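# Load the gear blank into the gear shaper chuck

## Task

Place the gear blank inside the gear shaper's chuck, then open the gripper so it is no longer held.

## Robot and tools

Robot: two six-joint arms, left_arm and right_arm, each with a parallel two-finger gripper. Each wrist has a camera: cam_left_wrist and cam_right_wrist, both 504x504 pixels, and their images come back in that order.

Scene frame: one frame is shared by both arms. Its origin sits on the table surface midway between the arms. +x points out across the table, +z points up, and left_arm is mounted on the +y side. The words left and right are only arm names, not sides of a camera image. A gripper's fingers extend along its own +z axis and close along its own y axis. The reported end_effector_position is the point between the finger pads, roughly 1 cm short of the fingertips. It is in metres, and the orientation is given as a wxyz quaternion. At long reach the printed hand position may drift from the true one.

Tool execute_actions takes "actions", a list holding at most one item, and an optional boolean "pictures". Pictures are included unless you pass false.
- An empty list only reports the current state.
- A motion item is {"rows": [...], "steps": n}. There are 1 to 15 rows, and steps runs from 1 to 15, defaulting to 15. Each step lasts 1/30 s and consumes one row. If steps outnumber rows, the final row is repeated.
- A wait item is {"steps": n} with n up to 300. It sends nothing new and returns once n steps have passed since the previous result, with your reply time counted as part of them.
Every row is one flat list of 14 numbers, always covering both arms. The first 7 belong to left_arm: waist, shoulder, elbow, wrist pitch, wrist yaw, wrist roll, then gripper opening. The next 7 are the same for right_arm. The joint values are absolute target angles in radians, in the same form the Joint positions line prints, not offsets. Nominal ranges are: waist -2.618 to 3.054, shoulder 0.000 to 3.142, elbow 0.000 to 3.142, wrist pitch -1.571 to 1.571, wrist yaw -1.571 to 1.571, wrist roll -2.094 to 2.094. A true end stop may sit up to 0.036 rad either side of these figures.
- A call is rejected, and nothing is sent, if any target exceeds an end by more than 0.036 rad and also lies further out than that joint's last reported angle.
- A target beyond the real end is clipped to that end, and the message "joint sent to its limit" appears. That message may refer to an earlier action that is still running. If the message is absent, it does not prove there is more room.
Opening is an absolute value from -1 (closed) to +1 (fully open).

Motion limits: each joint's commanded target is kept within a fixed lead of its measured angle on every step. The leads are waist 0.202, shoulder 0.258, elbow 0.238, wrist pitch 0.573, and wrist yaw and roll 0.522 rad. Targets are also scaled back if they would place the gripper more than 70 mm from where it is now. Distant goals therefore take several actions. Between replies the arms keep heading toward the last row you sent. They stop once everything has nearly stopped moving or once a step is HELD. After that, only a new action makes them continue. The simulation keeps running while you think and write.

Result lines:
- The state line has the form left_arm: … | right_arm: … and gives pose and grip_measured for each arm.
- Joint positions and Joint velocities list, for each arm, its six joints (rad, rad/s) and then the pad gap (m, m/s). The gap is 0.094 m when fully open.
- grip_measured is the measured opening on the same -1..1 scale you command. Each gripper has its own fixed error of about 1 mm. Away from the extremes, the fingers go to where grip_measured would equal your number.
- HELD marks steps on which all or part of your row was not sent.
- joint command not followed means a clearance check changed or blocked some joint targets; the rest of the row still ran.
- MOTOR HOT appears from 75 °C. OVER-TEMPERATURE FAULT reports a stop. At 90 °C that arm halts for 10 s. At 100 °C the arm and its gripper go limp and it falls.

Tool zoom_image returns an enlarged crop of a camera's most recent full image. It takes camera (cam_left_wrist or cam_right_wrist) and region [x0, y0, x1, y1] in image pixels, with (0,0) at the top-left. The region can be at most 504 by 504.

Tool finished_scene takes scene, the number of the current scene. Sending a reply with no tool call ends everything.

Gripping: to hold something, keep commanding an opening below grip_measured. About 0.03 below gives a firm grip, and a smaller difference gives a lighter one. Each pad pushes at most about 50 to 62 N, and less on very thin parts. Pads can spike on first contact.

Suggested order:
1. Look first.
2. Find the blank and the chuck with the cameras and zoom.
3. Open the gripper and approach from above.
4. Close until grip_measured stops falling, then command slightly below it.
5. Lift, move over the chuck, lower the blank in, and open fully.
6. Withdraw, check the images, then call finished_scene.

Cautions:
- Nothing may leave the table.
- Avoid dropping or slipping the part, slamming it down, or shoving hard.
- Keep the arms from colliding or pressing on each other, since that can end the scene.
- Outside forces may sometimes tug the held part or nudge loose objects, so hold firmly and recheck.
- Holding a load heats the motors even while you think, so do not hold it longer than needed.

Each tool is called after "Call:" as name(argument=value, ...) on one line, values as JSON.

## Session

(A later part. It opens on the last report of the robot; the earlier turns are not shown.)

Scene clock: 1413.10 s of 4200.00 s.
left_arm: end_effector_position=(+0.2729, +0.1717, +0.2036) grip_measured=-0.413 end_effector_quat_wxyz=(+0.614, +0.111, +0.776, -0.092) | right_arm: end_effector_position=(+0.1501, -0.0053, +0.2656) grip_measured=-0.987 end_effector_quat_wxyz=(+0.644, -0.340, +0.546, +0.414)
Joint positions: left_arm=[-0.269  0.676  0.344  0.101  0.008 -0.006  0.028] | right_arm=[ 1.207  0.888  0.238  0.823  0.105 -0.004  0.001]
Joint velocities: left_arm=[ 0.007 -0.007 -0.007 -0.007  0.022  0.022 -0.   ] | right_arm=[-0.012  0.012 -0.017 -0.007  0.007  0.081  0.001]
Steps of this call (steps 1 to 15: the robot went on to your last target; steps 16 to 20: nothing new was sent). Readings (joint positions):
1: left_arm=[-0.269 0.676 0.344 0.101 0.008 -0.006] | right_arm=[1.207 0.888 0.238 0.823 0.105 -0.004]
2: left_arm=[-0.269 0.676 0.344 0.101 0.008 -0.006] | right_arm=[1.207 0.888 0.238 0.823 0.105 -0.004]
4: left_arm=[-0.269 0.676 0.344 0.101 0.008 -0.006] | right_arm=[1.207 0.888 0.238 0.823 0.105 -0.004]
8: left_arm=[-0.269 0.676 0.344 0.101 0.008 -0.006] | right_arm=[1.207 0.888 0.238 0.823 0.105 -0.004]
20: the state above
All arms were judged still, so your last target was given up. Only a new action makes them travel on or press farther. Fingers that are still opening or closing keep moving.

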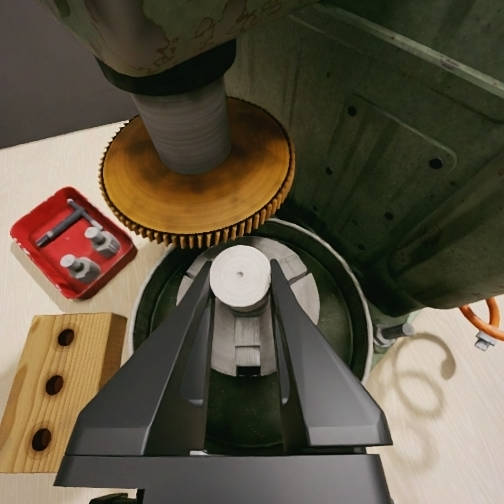

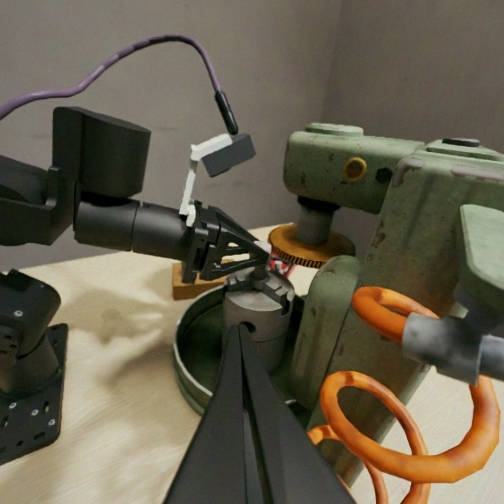

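Call:
execute_actions(actions=[{"rows":[[-0.275,0.65,0.385,0.12,0.01,0,-0.47,1.2,0.88,0.26,0.81,0.1,0,-1],[-0.275,0.65,0.385,0.14,0.01,0,-0.47,1.2,0.88,0.26,0.81,0.1,0,-1]],"steps":15}], pictures=false)

Call:
execute_actions(actions=[{"steps":25}])

Call:
zoom_image(camera="cam_right_wrist", region=[220, 220, 300, 300])

Scene clock: 1417.80 s of 4200.00 s.
left_arm: end_effector_position=(+0.2730, +0.1717, +0.2040) grip_measured=-0.413 end_effector_quat_wxyz=(+0.615, +0.111, +0.776, -0.092) | right_arm: end_effector_position=(+0.1501, -0.0053, +0.2656) grip_measured=-0.987 end_effector_quat_wxyz=(+0.644, -0.340, +0.546, +0.414)
Joint positions: left_arm=[-0.269  0.676  0.344  0.103  0.008 -0.006  0.028] | right_arm=[ 1.207  0.888  0.238  0.823  0.105 -0.004  0.001]
Joint velocities: left_arm=[ 0.012 -0.022  0.007 -0.007  0.022 -0.007  0.001] | right_arm=[-0.007 -0.002 -0.032  0.051 -0.037 -0.051  0.001]
Steps of this call (steps 1 to 90: nothing new was sent; then 1.20 s passed at rest; steps 91 to 105: all 15 steps of this action). Readings (joint positions):
91: left_arm=[-0.269 0.676 0.344 0.102 0.008 -0.006] | right_arm=[1.207 0.888 0.238 0.823 0.105 -0.004]
92: left_arm=[-0.269 0.676 0.344 0.103 0.008 -0.006] | right_arm=[1.207 0.888 0.238 0.823 0.105 -0.004]
94: left_arm=[-0.269 0.676 0.344 0.103 0.008 -0.006] | right_arm=[1.207 0.888 0.238 0.823 0.105 -0.004]
98: left_arm=[-0.269 0.676 0.344 0.103 0.008 -0.006] | right_arm=[1.207 0.888 0.238 0.823 0.105 -0.004]
105: the state above

Scene clock: 1418.63 s of 4200.00 s.
left_arm: end_effector_position=(+0.2730, +0.1717, +0.2040) grip_measured=-0.413 end_effector_quat_wxyz=(+0.615, +0.111, +0.776, -0.092) | right_arm: end_effector_position=(+0.1501, -0.0053, +0.2656) grip_measured=-0.987 end_effector_quat_wxyz=(+0.644, -0.340, +0.546, +0.414)
Joint positions: left_arm=[-0.269  0.676  0.344  0.103  0.008 -0.006  0.028] | right_arm=[ 1.207  0.888  0.238  0.823  0.105 -0.004  0.001]
Joint velocities: left_arm=[-0.007 -0.002  0.002 -0.037 -0.007  0.081 -0.001] | right_arm=[-0.007 -0.032  0.017 -0.051  0.037  0.007 -0.   ]
Steps of this call (steps 1 to 15: the robot went on to your last target; steps 16 to 25: nothing new was sent). Readings (joint positions):
1: left_arm=[-0.269 0.676 0.344 0.103 0.008 -0.006] | right_arm=[1.207 0.888 0.238 0.823 0.105 -0.004]
2: left_arm=[-0.269 0.676 0.344 0.103 0.008 -0.006] | right_arm=[1.207 0.888 0.238 0.823 0.105 -0.004]
4: left_arm=[-0.269 0.676 0.344 0.103 0.008 -0.006] | right_arm=[1.207 0.888 0.238 0.823 0.105 -0.004]
8: left_arm=[-0.269 0.676 0.344 0.103 0.008 -0.006] | right_arm=[1.207 0.888 0.238 0.823 0.105 -0.004]
25: the state above
All arms were judged still, so your last target was given up. Only a new action makes them travel on or press farther. Fingers that are still opening or closing keep moving.

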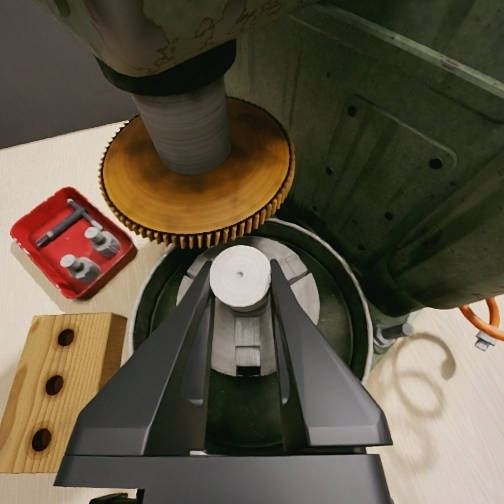

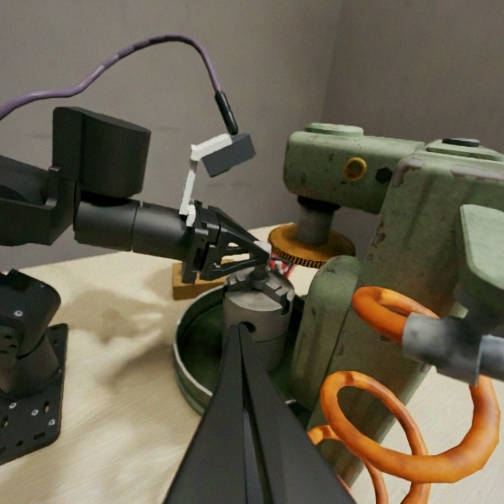

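Region (220, 220, 300, 300) of cam_right_wrist's 504x504 image, scaled by 6.300, with more detail than that image has.

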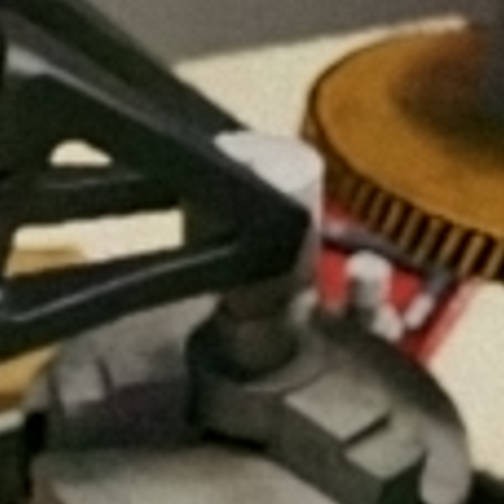

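Call:
execute_actions(actions=[{"rows":[[-0.275,0.65,0.39,0.16,0.01,0,-0.47,1.2,0.88,0.26,0.81,0.1,0,-1],[-0.275,0.65,0.395,0.17,0.01,0,-0.47,1.2,0.88,0.26,0.81,0.1,0,-1],[-0.275,0.65,0.395,0.18,0.01,0,-0.47,1.2,0.88,0.26,0.81,0.1,0,-1]],"steps":15}], pictures=false)

Call:
execute_actions(actions=[{"steps":25}], pictures=false)

Scene clock: 1425.23 s of 4200.00 s.
left_arm: end_effector_position=(+0.2731, +0.1717, +0.2045) grip_measured=-0.413 end_effector_quat_wxyz=(+0.615, +0.111, +0.775, -0.092) | right_arm: end_effector_position=(+0.1501, -0.0053, +0.2656) grip_measured=-0.987 end_effector_quat_wxyz=(+0.644, -0.340, +0.546, +0.414)
Joint positions: left_arm=[-0.269  0.676  0.344  0.105  0.008 -0.006  0.028] | right_arm=[ 1.207  0.888  0.238  0.823  0.105 -0.004  0.001]
Joint velocities: left_arm=[-0.002 -0.007 -0.002 -0.051  0.022  0.037 -0.   ] | right_arm=[ 0.007  0.012 -0.007  0.022 -0.022 -0.022  0.   ]
Steps of this call (steps 1 to 90: nothing new was sent; then 3.10 s passed at rest; steps 91 to 105: all 15 steps of this action). Readings (joint positions):
91: left_arm=[-0.269 0.676 0.344 0.104 0.008 -0.006] | right_arm=[1.207 0.888 0.238 0.823 0.105 -0.004]
92: left_arm=[-0.269 0.676 0.344 0.105 0.008 -0.006] | right_arm=[1.207 0.888 0.238 0.823 0.105 -0.004]
94: left_arm=[-0.269 0.676 0.344 0.105 0.008 -0.006] | right_arm=[1.207 0.888 0.238 0.823 0.105 -0.004]
98: left_arm=[-0.269 0.676 0.344 0.105 0.008 -0.006] | right_arm=[1.207 0.888 0.238 0.823 0.105 -0.004]
105: the state above

Scene clock: 1426.07 s of 4200.00 s.
left_arm: end_effector_position=(+0.2731, +0.1717, +0.2045) grip_measured=-0.413 end_effector_quat_wxyz=(+0.615, +0.111, +0.775, -0.092) | right_arm: end_effector_position=(+0.1501, -0.0053, +0.2656) grip_measured=-0.987 end_effector_quat_wxyz=(+0.644, -0.340, +0.546, +0.414)
Joint positions: left_arm=[-0.269  0.676  0.344  0.105  0.008 -0.006  0.028] | right_arm=[ 1.207  0.888  0.238  0.823  0.105 -0.004  0.001]
Joint velocities: left_arm=[-0.002 -0.017  0.012  0.037  0.022 -0.037  0.001] | right_arm=[-0.007 -0.002  0.007  0.022 -0.081  0.007 -0.001]
Steps of this call (steps 1 to 15: the robot went on to your last target; steps 16 to 25: nothing new was sent). Readings (joint positions):
1: left_arm=[-0.269 0.676 0.344 0.105 0.008 -0.006] | right_arm=[1.207 0.888 0.238 0.823 0.105 -0.004]
2: left_arm=[-0.269 0.676 0.344 0.105 0.008 -0.006] | right_arm=[1.207 0.888 0.238 0.823 0.105 -0.004]
4: left_arm=[-0.269 0.676 0.344 0.105 0.008 -0.006] | right_arm=[1.207 0.888 0.238 0.823 0.105 -0.004]
8: left_arm=[-0.269 0.676 0.344 0.105 0.008 -0.006] | right_arm=[1.207 0.888 0.238 0.823 0.105 -0.004]
25: the state above
All arms were judged still, so your last target was given up. Only a new action makes them travel on or press farther. Fingers that are still opening or closing keep moving.

Call:
execute_actions(actions=[{"rows":[[-0.285,0.66,0.35,0.11,0.04,0,-0.47,1.2,0.88,0.26,0.81,0.1,0,-1],[-0.29,0.66,0.33,0.08,0.07,0,-0.47,1.2,0.88,0.26,0.81,0.1,0,-1]],"steps":15}], pictures=false)

Call:
execute_actions(actions=[{"steps":20}])

Scene clock: 1432.07 s of 4200.00 s.
left_arm: end_effector_position=(+0.2727, +0.1709, +0.2034) grip_measured=-0.413 end_effector_quat_wxyz=(+0.614, +0.113, +0.776, -0.093) | right_arm: end_effector_position=(+0.1501, -0.0053, +0.2656) grip_measured=-0.987 end_effector_quat_wxyz=(+0.644, -0.340, +0.546, +0.414)
Joint positions: left_arm=[-0.271  0.676  0.344  0.101  0.008 -0.004  0.028] | right_arm=[ 1.207  0.888  0.238  0.823  0.105 -0.004  0.001]
Joint velocities: left_arm=[ 0.007  0.007  0.012 -0.037  0.007  0.007  0.   ] | right_arm=[-0.012  0.007 -0.017  0.037 -0.037 -0.007 -0.   ]
Steps of this call (steps 1 to 90: nothing new was sent; then 2.50 s passed at rest; steps 91 to 105: all 15 steps of this action). Readings (joint positions):
91: left_arm=[-0.270 0.676 0.344 0.102 0.008 -0.005] | right_arm=[1.207 0.888 0.238 0.823 0.105 -0.004]
92: left_arm=[-0.271 0.676 0.344 0.101 0.008 -0.004] | right_arm=[1.207 0.888 0.238 0.823 0.105 -0.004]
94: left_arm=[-0.271 0.676 0.344 0.101 0.008 -0.004] | right_arm=[1.207 0.888 0.238 0.823 0.105 -0.004]
98: left_arm=[-0.271 0.676 0.344 0.101 0.008 -0.004] | right_arm=[1.207 0.888 0.238 0.823 0.105 -0.004]
105: the state above

Scene clock: 1432.73 s of 4200.00 s.
left_arm: end_effector_position=(+0.2727, +0.1709, +0.2034) grip_measured=-0.413 end_effector_quat_wxyz=(+0.614, +0.113, +0.776, -0.093) | right_arm: end_effector_position=(+0.1501, -0.0053, +0.2656) grip_measured=-0.987 end_effector_quat_wxyz=(+0.644, -0.340, +0.546, +0.414)
Joint positions: left_arm=[-0.271  0.676  0.344  0.101  0.008 -0.004  0.028] | right_arm=[ 1.207  0.888  0.238  0.823  0.105 -0.004  0.001]
Joint velocities: left_arm=[-0.012 -0.017  0.007 -0.051  0.051  0.037 -0.001] | right_arm=[ 0.002 -0.002 -0.007  0.007  0.007 -0.051 -0.001]
Steps of this call (steps 1 to 15: the robot went on to your last target; steps 16 to 20: nothing new was sent). Readings (joint positions):
1: left_arm=[-0.271 0.676 0.344 0.101 0.008 -0.004] | right_arm=[1.207 0.888 0.238 0.823 0.105 -0.004]
2: left_arm=[-0.271 0.676 0.344 0.101 0.008 -0.004] | right_arm=[1.207 0.888 0.238 0.823 0.105 -0.004]
4: left_arm=[-0.271 0.676 0.344 0.101 0.008 -0.004] | right_arm=[1.207 0.888 0.238 0.823 0.105 -0.004]
8: left_arm=[-0.271 0.676 0.344 0.101 0.008 -0.004] | right_arm=[1.207 0.888 0.238 0.823 0.105 -0.004]
20: the state above
All arms were judged still, so your last target was given up. Only a new action makes them travel on or press farther. Fingers that are still opening or closing keep moving.

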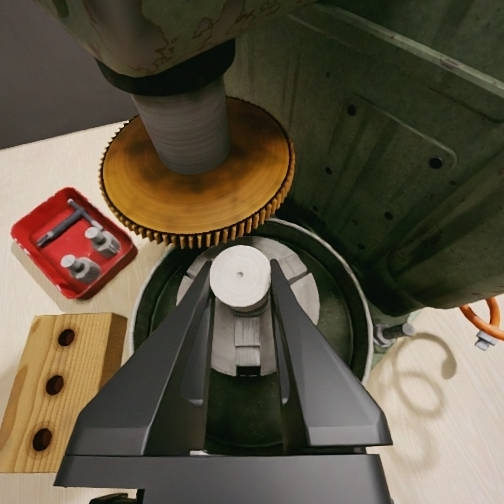

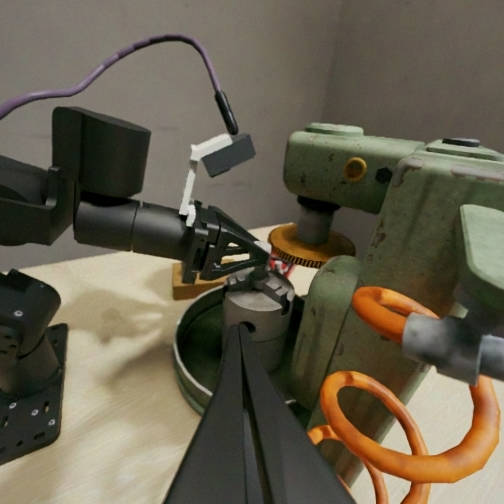

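Roll moved positive with it; add roll and more push.

Call:
execute_actions(actions=[{"rows":[[-0.30,0.66,0.33,0.08,0.10,0.05,-0.47,1.2,0.88,0.26,0.81,0.1,0,-1],[-0.31,0.66,0.33,0.08,0.13,0.09,-0.47,1.2,0.88,0.26,0.81,0.1,0,-1]],"steps":15}], pictures=false)

Scene clock: 1436.43 s of 4200.00 s.
left_arm: end_effector_position=(+0.2715, +0.1670, +0.2037) grip_measured=-0.413 end_effector_quat_wxyz=(+0.618, +0.158, +0.768, -0.066) | right_arm: end_effector_position=(+0.1501, -0.0053, +0.2656) grip_measured=-0.987 end_effector_quat_wxyz=(+0.644, -0.340, +0.546, +0.414)
Joint positions: left_arm=[-0.282  0.676  0.344  0.102  0.012  0.1    0.028] | right_arm=[ 1.207  0.888  0.238  0.823  0.105 -0.004  0.001]
Joint velocities: left_arm=[-0.017 -0.007 -0.002  0.051 -0.007  0.007  0.001] | right_arm=[-0.027  0.012  0.012  0.051  0.007 -0.095 -0.001]
Steps of this call (steps 1 to 90: nothing new was sent; then 0.20 s passed at rest; steps 91 to 105: all 15 steps of this action). Readings (joint positions):
91: left_arm=[-0.272 0.676 0.344 0.101 0.009 0.005] | right_arm=[1.207 0.888 0.238 0.823 0.105 -0.004]
92: left_arm=[-0.275 0.676 0.344 0.101 0.010 0.023] | right_arm=[1.207 0.888 0.238 0.823 0.105 -0.004]
94: left_arm=[-0.279 0.676 0.344 0.101 0.010 0.053] | right_arm=[1.207 0.888 0.238 0.823 0.105 -0.004]
98: left_arm=[-0.282 0.676 0.344 0.101 0.010 0.084] | right_arm=[1.207 0.888 0.238 0.823 0.105 -0.004]
105: the state above

Call:
execute_actions(actions=[{"rows":[[-0.28,0.66,0.31,0.03,0.01,0.09,-0.47,1.2,0.88,0.26,0.81,0.1,0,-1],[-0.278,0.66,0.31,0.03,0.01,0.08,-0.47,1.2,0.88,0.26,0.81,0.1,0,-1],[-0.276,0.66,0.31,0.03,0.01,0.07,-0.47,1.2,0.88,0.26,0.81,0.1,0,-1],[-0.274,0.66,0.31,0.03,0.01,0.06,-0.47,1.2,0.88,0.26,0.81,0.1,0,-1],[-0.272,0.66,0.31,0.03,0.01,0.05,-0.47,1.2,0.88,0.26,0.81,0.1,0,-1],[-0.27,0.66,0.31,0.03,0.01,0.04,-0.47,1.2,0.88,0.26,0.81,0.1,0,-1],[-0.27,0.66,0.31,0.03,0.01,0.03,-0.47,1.2,0.88,0.26,0.81,0.1,0,-1]],"steps":15}])

Call:
zoom_image(camera="cam_right_wrist", region=[220, 220, 300, 300])

Scene clock: 1444.00 s of 4200.00 s.
left_arm: end_effector_position=(+0.2723, +0.1699, +0.2033) grip_measured=-0.413 end_effector_quat_wxyz=(+0.615, +0.133, +0.773, -0.078) | right_arm: end_effector_position=(+0.1501, -0.0053, +0.2656) grip_measured=-0.987 end_effector_quat_wxyz=(+0.644, -0.340, +0.546, +0.414)
Joint positions: left_arm=[-0.276  0.676  0.344  0.1    0.006  0.045  0.028] | right_arm=[ 1.207  0.888  0.238  0.823  0.105 -0.004  0.001]
Joint velocities: left_arm=[ 0.002 -0.022  0.007 -0.007 -0.051 -0.051  0.   ] | right_arm=[ 0.022 -0.007 -0.017 -0.007 -0.037  0.007 -0.   ]
Steps of this call (steps 1 to 15: the robot went on to your last target; steps 16 to 90: nothing new was sent; then 4.07 s passed at rest; steps 91 to 105: all 15 steps of this action). Readings (joint positions):
91: left_arm=[-0.282 0.676 0.344 0.100 0.008 0.104] | right_arm=[1.207 0.888 0.238 0.823 0.105 -0.004]
92: left_arm=[-0.282 0.676 0.344 0.100 0.007 0.101] | right_arm=[1.207 0.888 0.238 0.823 0.105 -0.004]
94: left_arm=[-0.282 0.676 0.344 0.100 0.006 0.093] | right_arm=[1.207 0.888 0.238 0.823 0.105 -0.004]
98: left_arm=[-0.278 0.676 0.344 0.100 0.006 0.065] | right_arm=[1.207 0.888 0.238 0.823 0.105 -0.004]
105: the state above

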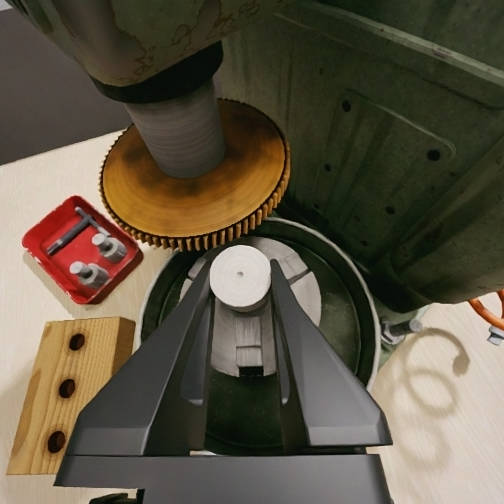

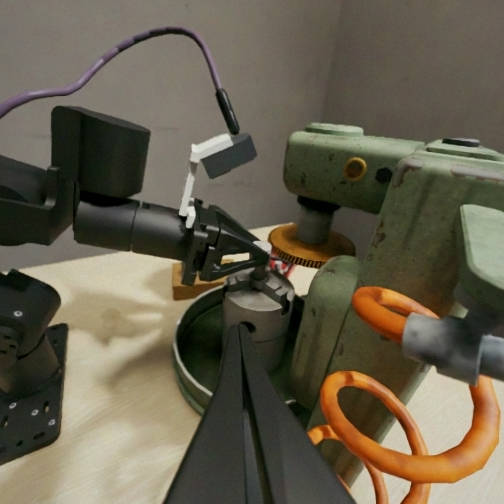

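Region (220, 220, 300, 300) of cam_right_wrist's 504x504 image, scaled by 6.300, with more detail than that image has.

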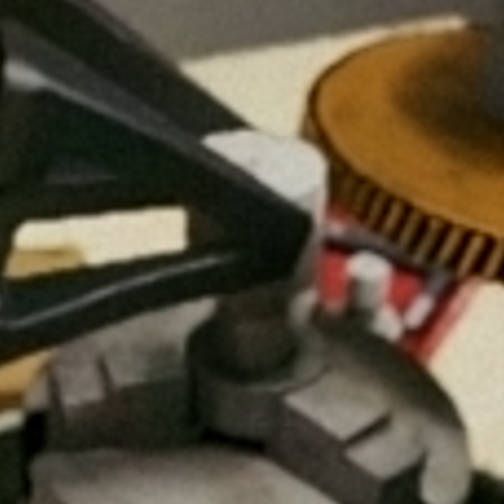

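Call:
execute_actions(actions=[{"rows":[[-0.265,0.69,0.33,0.06,0.01,-0.01,-0.47,1.2,0.88,0.26,0.81,0.1,0,-1],[-0.265,0.70,0.33,0.06,0.01,-0.01,-0.47,1.2,0.88,0.26,0.81,0.1,0,-1],[-0.265,0.71,0.33,0.06,0.01,-0.01,-0.47,1.2,0.88,0.26,0.81,0.1,0,-1],[-0.265,0.72,0.33,0.06,0.01,-0.01,-0.47,1.2,0.88,0.26,0.81,0.1,0,-1]],"steps":15}])

Call:
zoom_image(camera="cam_right_wrist", region=[220, 220, 300, 300])

Scene clock: 1452.53 s of 4200.00 s.
left_arm: end_effector_position=(+0.2746, +0.1707, +0.2022) grip_measured=-0.413 end_effector_quat_wxyz=(+0.613, +0.115, +0.776, -0.089) | right_arm: end_effector_position=(+0.1501, -0.0053, +0.2656) grip_measured=-0.987 end_effector_quat_wxyz=(+0.644, -0.340, +0.546, +0.414)
Joint positions: left_arm=[-0.271  0.691  0.344  0.113  0.006  0.004  0.028] | right_arm=[ 1.207  0.888  0.238  0.823  0.105 -0.004  0.001]
Joint velocities: left_arm=[ 0.007 -0.012 -0.002 -0.022 -0.051  0.051  0.   ] | right_arm=[-0.002 -0.012 -0.002 -0.066 -0.022 -0.11  -0.001]
Steps of this call (steps 1 to 15: the robot went on to your last target; steps 16 to 90: nothing new was sent; then 5.03 s passed at rest; steps 91 to 105: all 15 steps of this action). Readings (joint positions):
91: left_arm=[-0.275 0.676 0.344 0.101 0.006 0.033] | right_arm=[1.207 0.888 0.238 0.823 0.105 -0.004]
92: left_arm=[-0.274 0.678 0.344 0.102 0.006 0.026] | right_arm=[1.207 0.888 0.238 0.823 0.105 -0.004]
94: left_arm=[-0.272 0.687 0.344 0.109 0.006 0.015] | right_arm=[1.207 0.888 0.238 0.823 0.105 -0.004]
98: left_arm=[-0.272 0.691 0.344 0.113 0.006 0.007] | right_arm=[1.207 0.888 0.238 0.823 0.105 -0.004]
105: the state above

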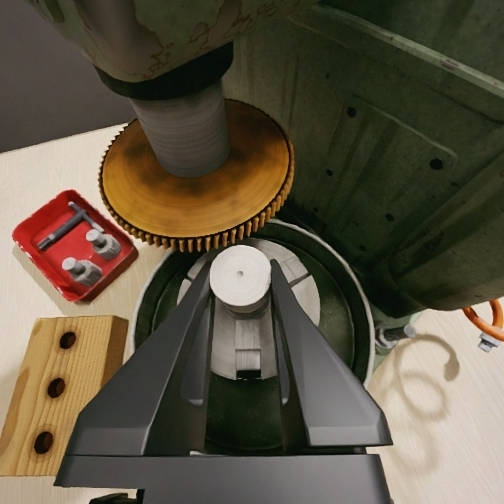

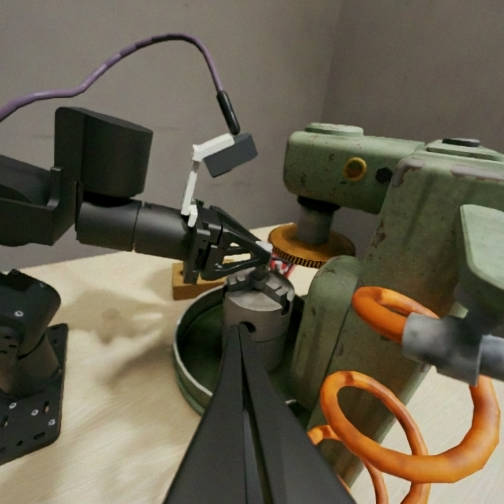

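Region (220, 220, 300, 300) of cam_right_wrist's 504x504 image, scaled by 6.300, with more detail than that image has.

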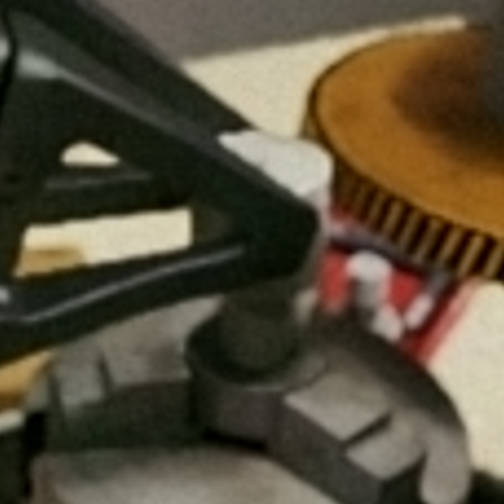

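Moved forward and slightly down. Press down more here.

Call:
execute_actions(actions=[{"rows":[[-0.265,0.72,0.30,0.02,0.01,-0.01,-0.47,1.2,0.88,0.26,0.81,0.1,0,-1],[-0.265,0.73,0.28,-0.02,0.01,-0.01,-0.47,1.2,0.88,0.26,0.81,0.1,0,-1]],"steps":15}], pictures=false)

Scene clock: 1457.00 s of 4200.00 s.
left_arm: end_effector_position=(+0.2744, +0.1707, +0.2010) grip_measured=-0.413 end_effector_quat_wxyz=(+0.612, +0.115, +0.777, -0.090) | right_arm: end_effector_position=(+0.1501, -0.0053, +0.2656) grip_measured=-0.987 end_effector_quat_wxyz=(+0.644, -0.340, +0.546, +0.414)
Joint positions: left_arm=[-0.271  0.691  0.341  0.113  0.006  0.003  0.028] | right_arm=[ 1.207  0.888  0.238  0.823  0.105 -0.004  0.001]
Joint velocities: left_arm=[-0.002 -0.002  0.002 -0.022 -0.007  0.007 -0.   ] | right_arm=[-0.022 -0.002 -0.007 -0.066 -0.037 -0.037  0.   ]
Steps of this call (steps 1 to 15: the robot went on to your last target; steps 16 to 90: nothing new was sent; then 0.97 s passed at rest; steps 91 to 105: all 15 steps of this action). Readings (joint positions):
91: left_arm=[-0.271 0.691 0.344 0.112 0.006 0.004] | right_arm=[1.207 0.888 0.238 0.823 0.105 -0.004]
92: left_arm=[-0.271 0.691 0.342 0.111 0.006 0.003] | right_arm=[1.207 0.888 0.238 0.823 0.105 -0.004]
94: left_arm=[-0.271 0.691 0.341 0.113 0.006 0.003] | right_arm=[1.207 0.888 0.238 0.823 0.105 -0.004]
98: left_arm=[-0.271 0.691 0.341 0.113 0.006 0.003] | right_arm=[1.207 0.888 0.238 0.823 0.105 -0.004]
105: the state above

Call:
execute_actions(actions=[{"rows":[[-0.262,0.73,0.28,-0.02,0.0,-0.02,-0.47,1.2,0.88,0.26,0.81,0.1,0,-1],[-0.26,0.73,0.28,-0.02,0.0,-0.03,-0.47,1.2,0.88,0.26,0.81,0.1,0,-1],[-0.258,0.73,0.28,-0.02,0.0,-0.04,-0.47,1.2,0.88,0.26,0.81,0.1,0,-1],[-0.256,0.73,0.28,-0.02,0.0,-0.05,-0.47,1.2,0.88,0.26,0.81,0.1,0,-1],[-0.254,0.73,0.28,-0.02,0.0,-0.06,-0.47,1.2,0.88,0.26,0.81,0.1,0,-1],[-0.254,0.73,0.28,-0.02,0.0,-0.07,-0.47,1.2,0.88,0.26,0.81,0.1,0,-1]],"steps":15}], pictures=false)

Scene clock: 1464.47 s of 4200.00 s.
left_arm: end_effector_position=(+0.2749, +0.1725, +0.2010) grip_measured=-0.413 end_effector_quat_wxyz=(+0.610, +0.094, +0.780, -0.103) | right_arm: end_effector_position=(+0.1501, -0.0053, +0.2656) grip_measured=-0.987 end_effector_quat_wxyz=(+0.644, -0.340, +0.546, +0.414)
Joint positions: left_arm=[-0.264  0.691  0.341  0.113  0.008 -0.046  0.028] | right_arm=[ 1.207  0.888  0.238  0.823  0.105 -0.004  0.001]
Joint velocities: left_arm=[ 0.002 -0.007  0.002 -0.022  0.037  0.022 -0.001] | right_arm=[-0.027 -0.002  0.002  0.037 -0.007  0.051 -0.001]
Steps of this call (steps 1 to 15: the robot went on to your last target; steps 16 to 90: nothing new was sent; then 3.97 s passed at rest; steps 91 to 105: all 15 steps of this action). Readings (joint positions):
91: left_arm=[-0.271 0.691 0.341 0.113 0.006 0.001] | right_arm=[1.207 0.888 0.238 0.823 0.105 -0.004]
92: left_arm=[-0.270 0.691 0.341 0.113 0.006 -0.002] | right_arm=[1.207 0.888 0.238 0.823 0.105 -0.004]
94: left_arm=[-0.269 0.691 0.341 0.113 0.006 -0.012] | right_arm=[1.207 0.888 0.238 0.823 0.105 -0.004]
98: left_arm=[-0.265 0.691 0.341 0.113 0.008 -0.036] | right_arm=[1.207 0.888 0.238 0.823 0.105 -0.004]
105: the state above

Call:
execute_actions(actions=[{"rows":[[-0.262,0.69,0.34,0.11,0.0,-0.04,-0.47,1.2,0.88,0.26,0.81,0.1,0,-1],[-0.266,0.68,0.39,0.17,0.0,-0.02,-0.47,1.2,0.88,0.26,0.81,0.1,0,-1],[-0.27,0.68,0.39,0.17,0.01,0.0,-0.47,1.2,0.88,0.26,0.81,0.1,0,-1],[-0.274,0.68,0.39,0.17,0.01,0.02,-0.47,1.2,0.88,0.26,0.81,0.1,0,-1],[-0.278,0.68,0.39,0.17,0.01,0.04,-0.47,1.2,0.88,0.26,0.81,0.1,0,-1],[-0.28,0.68,0.39,0.17,0.01,0.05,-0.47,1.2,0.88,0.26,0.81,0.1,0,-1]],"steps":15}], pictures=false)

Scene clock: 1471.13 s of 4200.00 s.
left_arm: end_effector_position=(+0.2747, +0.1699, +0.2040) grip_measured=-0.413 end_effector_quat_wxyz=(+0.617, +0.126, +0.773, -0.083) | right_arm: end_effector_position=(+0.1501, -0.0053, +0.2656) grip_measured=-0.987 end_effector_quat_wxyz=(+0.644, -0.340, +0.546, +0.414)
Joint positions: left_arm=[-0.272  0.691  0.345  0.118  0.008  0.03   0.028] | right_arm=[ 1.207  0.888  0.238  0.823  0.105 -0.004  0.001]
Joint velocities: left_arm=[0.002 0.002 0.012 0.007 0.022 0.11  0.001] | right_arm=[ 0.002 -0.002  0.002 -0.007  0.051 -0.037 -0.   ]
Steps of this call (steps 1 to 15: the robot went on to your last target; steps 16 to 90: nothing new was sent; then 3.17 s passed at rest; steps 91 to 105: all 15 steps of this action). Readings (joint positions):
91: left_arm=[-0.264 0.691 0.341 0.119 0.008 -0.045] | right_arm=[1.207 0.888 0.238 0.823 0.105 -0.004]
92: left_arm=[-0.264 0.691 0.344 0.120 0.008 -0.041] | right_arm=[1.207 0.888 0.238 0.823 0.105 -0.004]
94: left_arm=[-0.265 0.691 0.345 0.118 0.010 -0.030] | right_arm=[1.207 0.888 0.238 0.823 0.105 -0.004]
98: left_arm=[-0.270 0.691 0.345 0.118 0.008 0.006] | right_arm=[1.207 0.888 0.238 0.823 0.105 -0.004]
105: the state above

Call:
execute_actions(actions=[{"rows":[[-0.285,0.68,0.40,0.20,0.03,0.08,-0.47,1.2,0.88,0.26,0.81,0.1,0,-1],[-0.29,0.68,0.40,0.20,0.03,0.11,-0.47,1.2,0.88,0.26,0.81,0.1,0,-1],[-0.295,0.68,0.40,0.20,0.03,0.14,-0.47,1.2,0.88,0.26,0.81,0.1,0,-1],[-0.30,0.68,0.40,0.20,0.03,0.17,-0.47,1.2,0.88,0.26,0.81,0.1,0,-1],[-0.305,0.68,0.40,0.20,0.03,0.20,-0.47,1.2,0.88,0.26,0.81,0.1,0,-1],[-0.31,0.68,0.40,0.20,0.03,0.23,-0.47,1.2,0.88,0.26,0.81,0.1,0,-1]],"steps":15}])

Call:
zoom_image(camera="cam_right_wrist", region=[220, 220, 300, 300])

Scene clock: 1491.73 s of 4200.00 s.
left_arm: end_effector_position=(+0.2729, +0.1638, +0.2041) grip_measured=-0.413 end_effector_quat_wxyz=(+0.621, +0.201, +0.757, -0.033) | right_arm: end_effector_position=(+0.1501, -0.0053, +0.2656) grip_measured=-0.987 end_effector_quat_wxyz=(+0.644, -0.340, +0.546, +0.414)
Joint positions: left_arm=[-0.298  0.691  0.345  0.118  0.     0.206  0.028] | right_arm=[ 1.207  0.888  0.238  0.823  0.105 -0.004  0.001]
Joint velocities: left_arm=[ 0.007 -0.007 -0.017  0.022  0.037  0.037 -0.002] | right_arm=[-0.007 -0.012 -0.002 -0.007  0.125  0.022 -0.001]
Steps of this call (steps 1 to 15: the robot went on to your last target; steps 16 to 90: nothing new was sent; then 17.10 s passed at rest; steps 91 to 105: all 15 steps of this action). Readings (joint positions):
91: left_arm=[-0.274 0.691 0.345 0.119 0.009 0.041] | right_arm=[1.207 0.888 0.238 0.823 0.105 -0.004]
92: left_arm=[-0.275 0.691 0.345 0.119 0.009 0.052] | right_arm=[1.207 0.888 0.238 0.823 0.105 -0.004]
94: left_arm=[-0.280 0.691 0.345 0.119 0.007 0.085] | right_arm=[1.207 0.888 0.238 0.823 0.105 -0.004]
98: left_arm=[-0.293 0.691 0.345 0.119 0.000 0.162] | right_arm=[1.207 0.888 0.238 0.823 0.105 -0.004]
105: the state above

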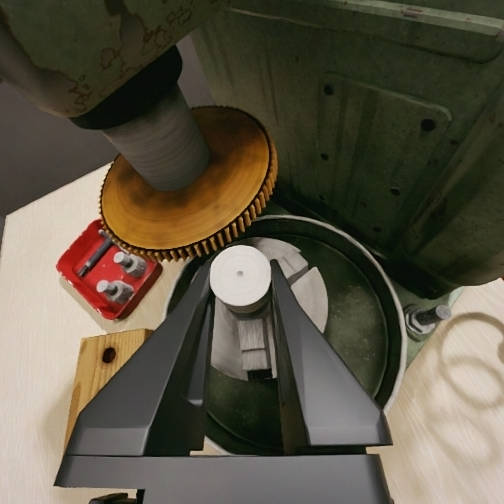

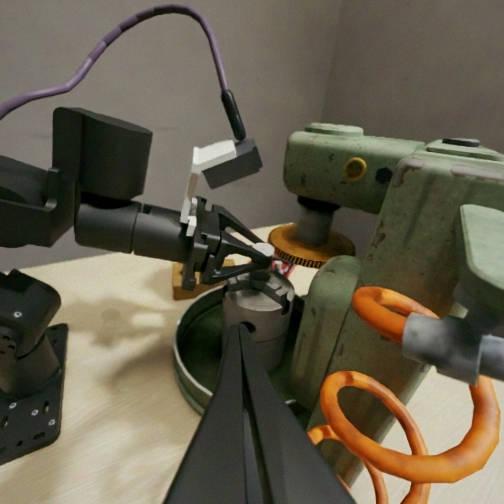

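Region (220, 220, 300, 300) of cam_right_wrist's 504x504 image, scaled by 6.300, with more detail than that image has.

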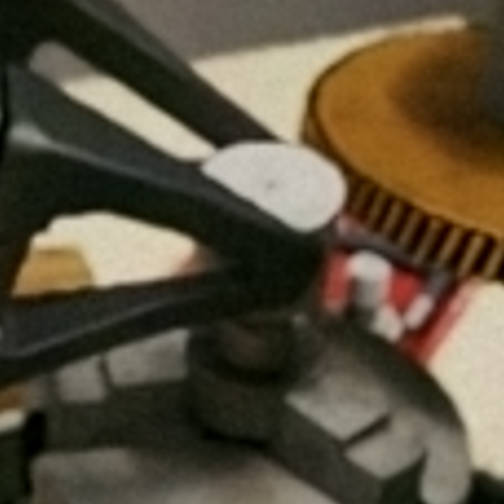

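Call:
execute_actions(actions=[{"rows":[[-0.29,0.68,0.35,0.12,0.01,0.18,-0.47,1.2,0.88,0.26,0.81,0.1,0,-1],[-0.285,0.68,0.35,0.12,0.01,0.14,-0.47,1.2,0.88,0.26,0.81,0.1,0,-1],[-0.28,0.68,0.35,0.12,0.01,0.10,-0.47,1.2,0.88,0.26,0.81,0.1,0,-1],[-0.275,0.68,0.35,0.12,0.01,0.06,-0.47,1.2,0.88,0.26,0.81,0.1,0,-1],[-0.268,0.67,0.35,0.12,0.01,0.02,-0.47,1.2,0.88,0.26,0.81,0.1,0,-1],[-0.263,0.66,0.35,0.12,0.01,-0.015,-0.47,1.2,0.88,0.26,0.81,0.1,0,-1]],"steps":15}], pictures=false)

Call:
execute_actions(actions=[{"steps":20}], pictures=false)

Scene clock: 1500.77 s of 4200.00 s.
left_arm: end_effector_position=(+0.2741, +0.1705, +0.2035) grip_measured=-0.413 end_effector_quat_wxyz=(+0.615, +0.121, +0.774, -0.087) | right_arm: end_effector_position=(+0.1501, -0.0053, +0.2656) grip_measured=-0.987 end_effector_quat_wxyz=(+0.644, -0.340, +0.546, +0.414)
Joint positions: left_arm=[-0.269  0.686  0.345  0.111  0.011  0.017  0.028] | right_arm=[ 1.207  0.888  0.238  0.823  0.105 -0.004  0.001]
Joint velocities: left_arm=[ 0.002 -0.007 -0.002 -0.081 -0.007 -0.081 -0.   ] | right_arm=[-0.027 -0.012  0.012  0.125 -0.022 -0.022 -0.001]
Steps of this call (steps 1 to 15: the robot went on to your last target; steps 16 to 90: nothing new was sent; then 5.53 s passed at rest; steps 91 to 105: all 15 steps of this action). Readings (joint positions):
91: left_arm=[-0.298 0.691 0.345 0.114 -0.000 0.207] | right_arm=[1.207 0.888 0.238 0.823 0.105 -0.004]
92: left_arm=[-0.296 0.691 0.345 0.114 -0.000 0.197] | right_arm=[1.207 0.888 0.238 0.823 0.105 -0.004]
94: left_arm=[-0.290 0.691 0.345 0.114 0.003 0.161] | right_arm=[1.207 0.888 0.238 0.823 0.105 -0.004]
98: left_arm=[-0.275 0.686 0.345 0.111 0.011 0.072] | right_arm=[1.207 0.888 0.238 0.823 0.105 -0.004]
105: the state above

Scene clock: 1501.43 s of 4200.00 s.
left_arm: end_effector_position=(+0.2741, +0.1707, +0.2035) grip_measured=-0.413 end_effector_quat_wxyz=(+0.614, +0.116, +0.775, -0.090) | right_arm: end_effector_position=(+0.1501, -0.0053, +0.2656) grip_measured=-0.987 end_effector_quat_wxyz=(+0.644, -0.340, +0.546, +0.414)
Joint positions: left_arm=[-0.269  0.686  0.345  0.111  0.011  0.006  0.028] | right_arm=[ 1.207  0.888  0.238  0.823  0.105 -0.004  0.001]
Joint velocities: left_arm=[ 0.012  0.007 -0.007 -0.037 -0.007 -0.022  0.001] | right_arm=[-0.017  0.002 -0.002  0.007  0.007 -0.022 -0.001]
Steps of this call (steps 1 to 20: the robot went on to your last target). Readings (joint positions):
1: left_arm=[-0.269 0.686 0.345 0.111 0.011 0.014] | right_arm=[1.207 0.888 0.238 0.823 0.105 -0.004]
2: left_arm=[-0.269 0.686 0.345 0.111 0.011 0.012] | right_arm=[1.207 0.888 0.238 0.823 0.105 -0.004]
4: left_arm=[-0.269 0.686 0.345 0.111 0.011 0.009] | right_arm=[1.207 0.888 0.238 0.823 0.105 -0.004]
8: left_arm=[-0.269 0.686 0.345 0.111 0.011 0.006] | right_arm=[1.207 0.888 0.238 0.823 0.105 -0.004]
20: the state above

Call:
execute_actions(actions=[{"rows":[[-0.265,0.69,0.33,0.04,0.01,-0.005,-0.47,1.2,0.88,0.26,0.81,0.1,0,-1],[-0.265,0.69,0.32,-0.04,0.01,-0.005,-0.47,1.2,0.88,0.26,0.81,0.1,0,-1],[-0.265,0.69,0.315,-0.11,0.01,-0.005,-0.47,1.2,0.88,0.26,0.81,0.1,0,-1]],"steps":15}], pictures=false)

Scene clock: 1508.77 s of 4200.00 s.
left_arm: end_effector_position=(+0.2735, +0.1710, +0.2005) grip_measured=-0.413 end_effector_quat_wxyz=(+0.610, +0.117, +0.779, -0.089) | right_arm: end_effector_position=(+0.1501, -0.0053, +0.2656) grip_measured=-0.987 end_effector_quat_wxyz=(+0.644, -0.340, +0.546, +0.414)
Joint positions: left_arm=[-0.269  0.686  0.345  0.098  0.01   0.006  0.028] | right_arm=[ 1.207  0.888  0.238  0.823  0.105 -0.004  0.001]
Joint velocities: left_arm=[ 0.007  0.002 -0.007 -0.066 -0.007  0.037  0.   ] | right_arm=[-0.002  0.002 -0.012  0.007 -0.066 -0.051 -0.   ]
Steps of this call (steps 1 to 15: the robot went on to your last target; steps 16 to 90: nothing new was sent; then 3.83 s passed at rest; steps 91 to 105: all 15 steps of this action). Readings (joint positions):
91: left_arm=[-0.269 0.686 0.345 0.106 0.011 0.006] | right_arm=[1.207 0.888 0.238 0.823 0.105 -0.004]
92: left_arm=[-0.269 0.686 0.345 0.102 0.010 0.006] | right_arm=[1.207 0.888 0.238 0.823 0.105 -0.004]
94: left_arm=[-0.269 0.686 0.345 0.098 0.010 0.006] | right_arm=[1.207 0.888 0.238 0.823 0.105 -0.004]
98: left_arm=[-0.269 0.686 0.345 0.098 0.010 0.006] | right_arm=[1.207 0.888 0.238 0.823 0.105 -0.004]
105: the state above

Held by friction; go further: q2 neutral, all on q3.

Call:
execute_actions(actions=[{"rows":[[-0.265,0.68,0.34,-0.18,0.01,-0.005,-0.47,1.2,0.88,0.26,0.81,0.1,0,-1]],"steps":15}], pictures=false)

Scene clock: 1512.33 s of 4200.00 s.
left_arm: end_effector_position=(+0.2728, +0.1712, +0.2002) grip_measured=-0.413 end_effector_quat_wxyz=(+0.603, +0.117, +0.784, -0.089) | right_arm: end_effector_position=(+0.1501, -0.0053, +0.2656) grip_measured=-0.987 end_effector_quat_wxyz=(+0.644, -0.340, +0.546, +0.414)
Joint positions: left_arm=[-0.269  0.686  0.36   0.066  0.01   0.005  0.028] | right_arm=[ 1.207  0.888  0.238  0.823  0.105 -0.004  0.001]
Joint velocities: left_arm=[ 0.002  0.017  0.002 -0.081 -0.022 -0.037  0.   ] | right_arm=[ 0.002 -0.017 -0.002  0.051  0.022 -0.037 -0.   ]
Steps of this call (steps 1 to 15: the robot went on to your last target; steps 16 to 90: nothing new was sent; then 0.07 s passed at rest; steps 91 to 105: all 15 steps of this action). Readings (joint positions):
91: left_arm=[-0.269 0.686 0.348 0.091 0.010 0.005] | right_arm=[1.207 0.888 0.238 0.823 0.105 -0.004]
92: left_arm=[-0.269 0.686 0.353 0.081 0.010 0.005] | right_arm=[1.207 0.888 0.238 0.823 0.105 -0.004]
94: left_arm=[-0.269 0.686 0.358 0.071 0.010 0.005] | right_arm=[1.207 0.888 0.238 0.823 0.105 -0.004]
98: left_arm=[-0.269 0.686 0.360 0.066 0.010 0.005] | right_arm=[1.207 0.888 0.238 0.823 0.105 -0.004]
105: the state above

Call:
execute_actions(actions=[{"rows":[[-0.265,0.68,0.355,-0.05,0.01,-0.005,-0.47,1.2,0.88,0.26,0.81,0.1,0,-1],[-0.265,0.68,0.36,0.03,0.01,-0.005,-0.47,1.2,0.88,0.26,0.81,0.1,0,-1],[-0.265,0.68,0.36,0.07,0.01,-0.005,-0.47,1.2,0.88,0.26,0.81,0.1,0,-1],[-0.265,0.68,0.36,0.07,0.01,-0.005,-0.47,1.2,0.88,0.26,0.81,0.1,0,-1],[-0.265,0.68,0.36,0.07,0.01,-0.005,-0.47,1.2,0.88,0.26,0.81,0.1,0,-1],[-0.265,0.68,0.36,0.07,0.01,-0.005,-0.3,1.2,0.88,0.26,0.81,0.1,0,-1],[-0.265,0.68,0.36,0.07,0.01,-0.005,0.1,1.2,0.88,0.26,0.81,0.1,0,-1]],"steps":15}], pictures=false)

Call:
execute_actions(actions=[{"rows":[[-0.265,0.65,0.40,0.03,0.01,0,0.1,1.2,0.88,0.26,0.81,0.1,0,-1],[-0.265,0.64,0.42,0.0,0.01,0,0.1,1.2,0.88,0.26,0.81,0.1,0,-1],[-0.265,0.63,0.44,-0.03,0.01,0,0.1,1.2,0.88,0.26,0.81,0.1,0,-1],[-0.265,0.62,0.46,-0.06,0.01,0,0.1,1.2,0.88,0.26,0.81,0.1,0,-1],[-0.265,0.61,0.48,-0.09,0.01,0,0.1,1.2,0.88,0.26,0.81,0.1,0,-1],[-0.265,0.595,0.50,-0.12,0.01,0,0.1,1.2,0.88,0.26,0.81,0.1,0,-1],[-0.265,0.58,0.52,-0.15,0.01,0,0.1,1.2,0.88,0.26,0.81,0.1,0,-1],[-0.265,0.565,0.54,-0.18,0.01,0,0.1,1.2,0.88,0.26,0.81,0.1,0,-1],[-0.265,0.55,0.56,-0.21,0.01,0,0.1,1.2,0.88,0.26,0.81,0.1,0,-1],[-0.265,0.53,0.58,-0.23,0.01,0,0.1,1.2,0.88,0.26,0.81,0.1,0,-1]],"steps":15}], pictures=false)

Call:
execute_actions(actions=[{"rows":[[-0.265,0.53,0.58,-0.23,0.01,0,-1,1.2,0.88,0.26,0.81,0.1,0,-1]],"steps":15}])

Scene clock: 1539.50 s of 4200.00 s.
left_arm: end_effector_position=(+0.2735, +0.1710, +0.2031) grip_measured=+0.098 end_effector_quat_wxyz=(+0.607, +0.115, +0.781, -0.090) | right_arm: end_effector_position=(+0.1501, -0.0053, +0.2656) grip_measured=-0.987 end_effector_quat_wxyz=(+0.644, -0.340, +0.546, +0.414)
Joint positions: left_arm=[-0.269  0.686  0.36   0.077  0.01   0.002  0.052] | right_arm=[ 1.207  0.888  0.238  0.823  0.105 -0.004  0.001]
Joint velocities: left_arm=[ 0.017 -0.002 -0.002  0.037  0.037  0.007  0.   ] | right_arm=[-0.002  0.002 -0.012  0.007 -0.081  0.007  0.001]
Steps of this call (steps 1 to 15: the robot went on to your last target; steps 16 to 90: nothing new was sent; then 23.67 s passed at rest; steps 91 to 105: all 15 steps of this action). Readings (joint positions):
91: left_arm=[-0.269 0.686 0.360 0.070 0.010 0.005] | right_arm=[1.207 0.888 0.238 0.823 0.105 -0.004]
92: left_arm=[-0.269 0.686 0.360 0.074 0.010 0.005] | right_arm=[1.207 0.888 0.238 0.823 0.105 -0.004]
94: left_arm=[-0.269 0.686 0.360 0.077 0.010 0.004] | right_arm=[1.207 0.888 0.238 0.823 0.105 -0.004]
98: left_arm=[-0.269 0.686 0.360 0.077 0.010 0.003] | right_arm=[1.207 0.888 0.238 0.823 0.105 -0.004]
105: the state above

Scene clock: 1540.00 s of 4200.00 s.
left_arm: end_effector_position=(+0.2508, +0.1776, +0.2893) grip_measured=+0.098 end_effector_quat_wxyz=(+0.654, +0.110, +0.743, -0.096) | right_arm: end_effector_position=(+0.1501, -0.0053, +0.2656) grip_measured=-0.987 end_effector_quat_wxyz=(+0.644, -0.340, +0.546, +0.414)
Joint positions: left_arm=[-0.269  0.544  0.567 -0.15   0.01   0.002  0.052] | right_arm=[ 1.207  0.888  0.238  0.823  0.105 -0.004  0.001]
Joint velocities: left_arm=[-0.002 -0.002  0.002 -0.183  0.007 -0.037  0.001] | right_arm=[ 0.002  0.002 -0.022 -0.007  0.037  0.051 -0.   ]
Steps of this call (steps 1 to 15: all 15 steps of this action). Readings (joint positions):
1: left_arm=[-0.269 0.684 0.362 0.073 0.010 0.002] | right_arm=[1.207 0.888 0.238 0.823 0.105 -0.004]
2: left_arm=[-0.269 0.680 0.366 0.060 0.010 0.002] | right_arm=[1.207 0.888 0.238 0.823 0.105 -0.004]
4: left_arm=[-0.269 0.665 0.390 0.020 0.010 0.002] | right_arm=[1.207 0.888 0.238 0.823 0.105 -0.004]
8: left_arm=[-0.269 0.617 0.473 -0.068 0.010 0.002] | right_arm=[1.207 0.888 0.238 0.823 0.105 -0.004]
15: the state above

Scene clock: 1540.50 s of 4200.00 s.
left_arm: end_effector_position=(+0.2488, +0.1782, +0.2759) grip_measured=-0.988 end_effector_quat_wxyz=(+0.633, +0.112, +0.760, -0.094) | right_arm: end_effector_position=(+0.1501, -0.0053, +0.2656) grip_measured=-0.987 end_effector_quat_wxyz=(+0.644, -0.340, +0.546, +0.414)
Joint positions: left_arm=[-0.269  0.544  0.567 -0.204  0.01   0.002  0.001] | right_arm=[ 1.207  0.888  0.238  0.823  0.105 -0.004  0.001]
Joint velocities: left_arm=[-0.002  0.017  0.012 -0.007 -0.051  0.007  0.   ] | right_arm=[-0.002  0.002  0.002 -0.11  -0.081 -0.007  0.   ]
Steps of this call (steps 1 to 15: all 15 steps of this action). Readings (joint positions):
1: left_arm=[-0.269 0.544 0.567 -0.158 0.010 0.002] | right_arm=[1.207 0.888 0.238 0.823 0.105 -0.004]
2: left_arm=[-0.269 0.544 0.567 -0.170 0.010 0.002] | right_arm=[1.207 0.888 0.238 0.823 0.105 -0.004]
4: left_arm=[-0.269 0.544 0.567 -0.185 0.010 0.002] | right_arm=[1.207 0.888 0.238 0.823 0.105 -0.004]
8: left_arm=[-0.269 0.544 0.567 -0.198 0.010 0.002] | right_arm=[1.207 0.888 0.238 0.823 0.105 -0.004]
15: the state above

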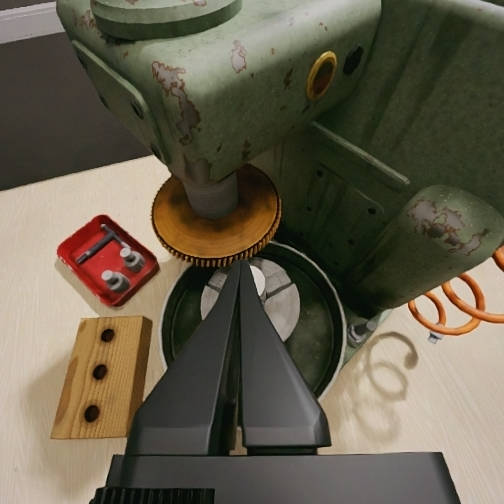

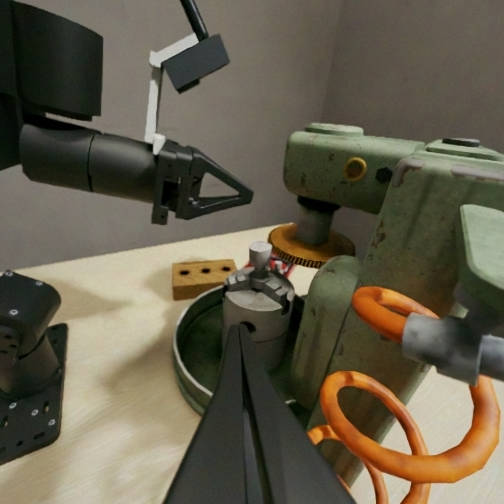

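Call:
execute_actions(actions=[{"rows":[[-0.265,0.56,0.63,-0.32,0.01,-0.15,-1,1.2,0.88,0.26,0.81,0.1,0,-1],[-0.265,0.58,0.66,-0.38,0.01,-0.3,-1,1.2,0.88,0.26,0.81,0.1,0,-1],[-0.265,0.60,0.69,-0.43,0.01,-0.45,-1,1.2,0.88,0.26,0.81,0.1,0,-1],[-0.265,0.62,0.72,-0.48,0.01,-0.6,-1,1.2,0.88,0.26,0.81,0.1,0,-1],[-0.265,0.64,0.75,-0.52,0.01,-0.75,-1,1.2,0.88,0.26,0.81,0.1,0,-1],[-0.265,0.66,0.78,-0.56,0.01,-0.9,-1,1.2,0.88,0.26,0.81,0.1,0,-1],[-0.265,0.68,0.81,-0.60,0.01,-1.05,-1,1.2,0.88,0.26,0.81,0.1,0,-1],[-0.265,0.70,0.84,-0.64,0.01,-1.2,-1,1.2,0.88,0.26,0.81,0.1,0,-1],[-0.265,0.72,0.87,-0.68,0.01,-1.35,-1,1.2,0.88,0.26,0.81,0.1,0,-1],[-0.265,0.74,0.90,-0.72,0.01,-1.5,-1,1.2,0.88,0.26,0.81,0.1,0,-1],[-0.265,0.76,0.93,-0.76,0.01,-1.65,-1,1.2,0.88,0.26,0.81,0.1,0,-1],[-0.265,0.78,0.95,-0.80,0.01,-1.8,-1,1.2,0.88,0.26,0.81,0.1,0,-1],[-0.265,0.80,0.97,-0.83,0.01,-1.9,-1,1.2,0.88,0.26,0.81,0.1,0,-1],[-0.265,0.80,0.97,-0.83,0.01,-2.0,-1,1.2,0.88,0.26,0.81,0.1,0,-1]],"steps":15}], pictures=false)

Call:
execute_actions(actions=[{"steps":30}], pictures=false)

Call:
execute_actions(actions=[{"rows":[[-0.265,0.82,1.0,-0.87,0.01,-2,-1,1.2,0.88,0.26,0.81,0.1,0,-1],[-0.265,0.84,1.03,-0.91,0.01,-2,-1,1.2,0.88,0.26,0.81,0.1,0,-1],[-0.265,0.86,1.06,-0.95,0.01,-2,-1,1.2,0.88,0.26,0.81,0.1,0,-1],[-0.265,0.88,1.09,-0.99,0.01,-2,-1,1.2,0.88,0.26,0.81,0.1,0,-1],[-0.265,0.90,1.11,-1.03,0.01,-2,-1,1.2,0.88,0.26,0.81,0.1,0,-1],[-0.265,0.92,1.13,-1.07,0.01,-2,-1,1.2,0.88,0.26,0.81,0.1,0,-1],[-0.265,0.94,1.15,-1.10,0.01,-2,-1,1.2,0.88,0.26,0.81,0.1,0,-1],[-0.265,0.96,1.17,-1.13,0.01,-2,-1,1.2,0.88,0.26,0.81,0.1,0,-1],[-0.265,0.98,1.19,-1.16,0.01,-2,-1,1.2,0.88,0.26,0.81,0.1,0,-1],[-0.265,1.0,1.21,-1.18,0.01,-2,-1,1.2,0.88,0.26,0.81,0.1,0,-1],[-0.265,1.02,1.23,-1.20,0.01,-2,-1,1.2,0.88,0.26,0.81,0.1,0,-1],[-0.265,1.04,1.25,-1.21,0.01,-2,-1,1.2,0.88,0.26,0.81,0.1,0,-1],[-0.265,1.06,1.267,-1.21,0.01,-2,-1,1.2,0.88,0.26,0.81,0.1,0,-1]],"steps":15}], pictures=false)

Call:
execute_actions(actions=[{"steps":30}])

Scene clock: 1564.53 s of 4200.00 s.
left_arm: end_effector_position=(+0.2452, +0.1793, +0.2766) grip_measured=-0.988 end_effector_quat_wxyz=(+0.339, -0.434, +0.752, -0.362) | right_arm: end_effector_position=(+0.1501, -0.0053, +0.2656) grip_measured=-0.987 end_effector_quat_wxyz=(+0.644, -0.340, +0.546, +0.414)
Joint positions: left_arm=[-0.269  0.779  0.941 -0.694  0.01  -1.335  0.001] | right_arm=[ 1.207  0.888  0.238  0.823  0.105 -0.004  0.001]
Joint velocities: left_arm=[-0.022  0.227  0.212 -0.535 -0.066 -2.879 -0.001] | right_arm=[-0.007 -0.007 -0.007 -0.007 -0.007 -0.051  0.   ]
Steps of this call (steps 1 to 15: the robot went on to your last target; steps 16 to 90: nothing new was sent; then 20.53 s passed at rest; steps 91 to 105: all 15 steps of this action). Readings (joint positions):
91: left_arm=[-0.269 0.544 0.573 -0.221 0.010 -0.022] | right_arm=[1.207 0.888 0.238 0.823 0.105 -0.004]
92: left_arm=[-0.269 0.548 0.588 -0.251 0.010 -0.071] | right_arm=[1.207 0.888 0.238 0.823 0.105 -0.004]
94: left_arm=[-0.269 0.575 0.638 -0.322 0.010 -0.227] | right_arm=[1.207 0.888 0.238 0.823 0.105 -0.004]
98: left_arm=[-0.269 0.654 0.765 -0.462 0.010 -0.628] | right_arm=[1.207 0.888 0.238 0.823 0.105 -0.004]
105: the state above

Scene clock: 1565.53 s of 4200.00 s.
left_arm: end_effector_position=(+0.2321, +0.1831, +0.2538) grip_measured=-0.988 end_effector_quat_wxyz=(-0.182, +0.675, -0.588, +0.408) | right_arm: end_effector_position=(+0.1501, -0.0053, +0.2656) grip_measured=-0.987 end_effector_quat_wxyz=(+0.644, -0.340, +0.546, +0.414)
Joint positions: left_arm=[-0.269  0.787  0.945 -0.803  0.01  -1.998  0.001] | right_arm=[ 1.207  0.888  0.238  0.823  0.105 -0.004  0.001]
Joint velocities: left_arm=[ 0.002  0.017  0.002 -0.022 -0.022 -0.037 -0.   ] | right_arm=[ 0.002 -0.002 -0.002 -0.022  0.022  0.095  0.   ]
Steps of this call (steps 1 to 30: the robot went on to your last target). Readings (joint positions):
1: left_arm=[-0.269 0.784 0.944 -0.711 0.010 -1.436] | right_arm=[1.207 0.888 0.238 0.823 0.105 -0.004]
2: left_arm=[-0.269 0.786 0.945 -0.729 0.010 -1.537] | right_arm=[1.207 0.888 0.238 0.823 0.105 -0.004]
4: left_arm=[-0.269 0.787 0.945 -0.760 0.010 -1.703] | right_arm=[1.207 0.888 0.238 0.823 0.105 -0.004]
8: left_arm=[-0.269 0.787 0.945 -0.789 0.010 -1.879] | right_arm=[1.207 0.888 0.238 0.823 0.105 -0.004]
30: the state above

Scene clock: 1566.03 s of 4200.00 s.
left_arm: end_effector_position=(+0.2299, +0.1837, +0.2514) grip_measured=-0.988 end_effector_quat_wxyz=(-0.125, +0.718, -0.623, +0.285) | right_arm: end_effector_position=(+0.1501, -0.0053, +0.2656) grip_measured=-0.987 end_effector_quat_wxyz=(+0.644, -0.340, +0.546, +0.414)
Joint positions: left_arm=[-0.269  1.041  1.232 -1.13   0.01  -1.998  0.001] | right_arm=[ 1.207  0.888  0.238  0.823  0.105 -0.004  0.001]
Joint velocities: left_arm=[-0.007  0.276  0.154 -0.242  0.007  0.007 -0.   ] | right_arm=[-0.012 -0.002  0.002  0.051 -0.051 -0.037 -0.001]
Steps of this call (steps 1 to 15: all 15 steps of this action). Readings (joint positions):
1: left_arm=[-0.269 0.791 0.950 -0.811 0.010 -1.998] | right_arm=[1.207 0.888 0.238 0.823 0.105 -0.004]
2: left_arm=[-0.269 0.800 0.963 -0.829 0.010 -1.998] | right_arm=[1.207 0.888 0.238 0.823 0.105 -0.004]
4: left_arm=[-0.269 0.833 1.011 -0.876 0.010 -1.998] | right_arm=[1.207 0.888 0.238 0.823 0.105 -0.004]
8: left_arm=[-0.269 0.911 1.115 -0.977 0.010 -1.998] | right_arm=[1.207 0.888 0.238 0.823 0.105 -0.004]
15: the state above

Scene clock: 1567.03 s of 4200.00 s.
left_arm: end_effector_position=(+0.2207, +0.1864, +0.2428) grip_measured=-0.988 end_effector_quat_wxyz=(-0.113, +0.725, -0.629, +0.258) | right_arm: end_effector_position=(+0.1501, -0.0053, +0.2656) grip_measured=-0.987 end_effector_quat_wxyz=(+0.644, -0.340, +0.546, +0.414)
Joint positions: left_arm=[-0.269  1.051  1.236 -1.184  0.01  -1.998  0.001] | right_arm=[ 1.207  0.888  0.238  0.823  0.105 -0.004  0.001]
Joint velocities: left_arm=[-0.002 -0.007 -0.002 -0.037  0.022 -0.066  0.001] | right_arm=[ 0.007  0.027 -0.002  0.022 -0.007 -0.022 -0.001]
Steps of this call (steps 1 to 30: the robot went on to your last target). Readings (joint positions):
1: left_arm=[-0.269 1.048 1.235 -1.137 0.010 -1.998] | right_arm=[1.207 0.888 0.238 0.823 0.105 -0.004]
2: left_arm=[-0.269 1.051 1.236 -1.144 0.010 -1.998] | right_arm=[1.207 0.888 0.238 0.823 0.105 -0.004]
4: left_arm=[-0.269 1.051 1.236 -1.160 0.010 -1.998] | right_arm=[1.207 0.888 0.238 0.823 0.105 -0.004]
8: left_arm=[-0.269 1.051 1.236 -1.176 0.010 -1.998] | right_arm=[1.207 0.888 0.238 0.823 0.105 -0.004]
30: the state above
All arms were judged still, so your last target was given up. Only a new action makes them travel on or press farther. Fingers that are still opening or closing keep moving.

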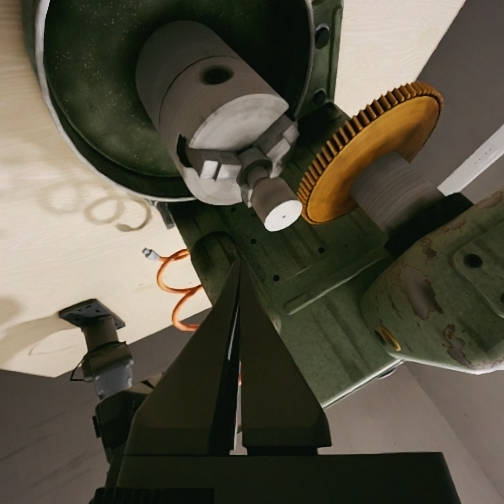

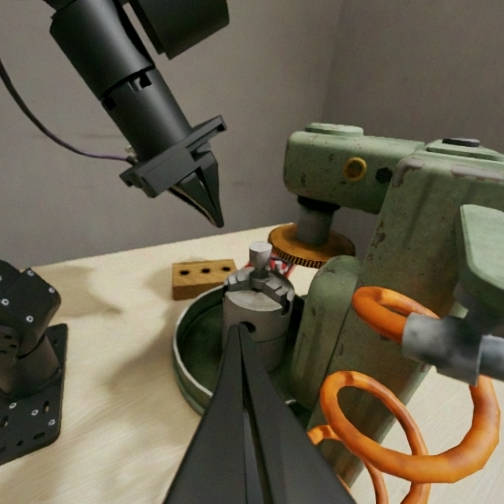

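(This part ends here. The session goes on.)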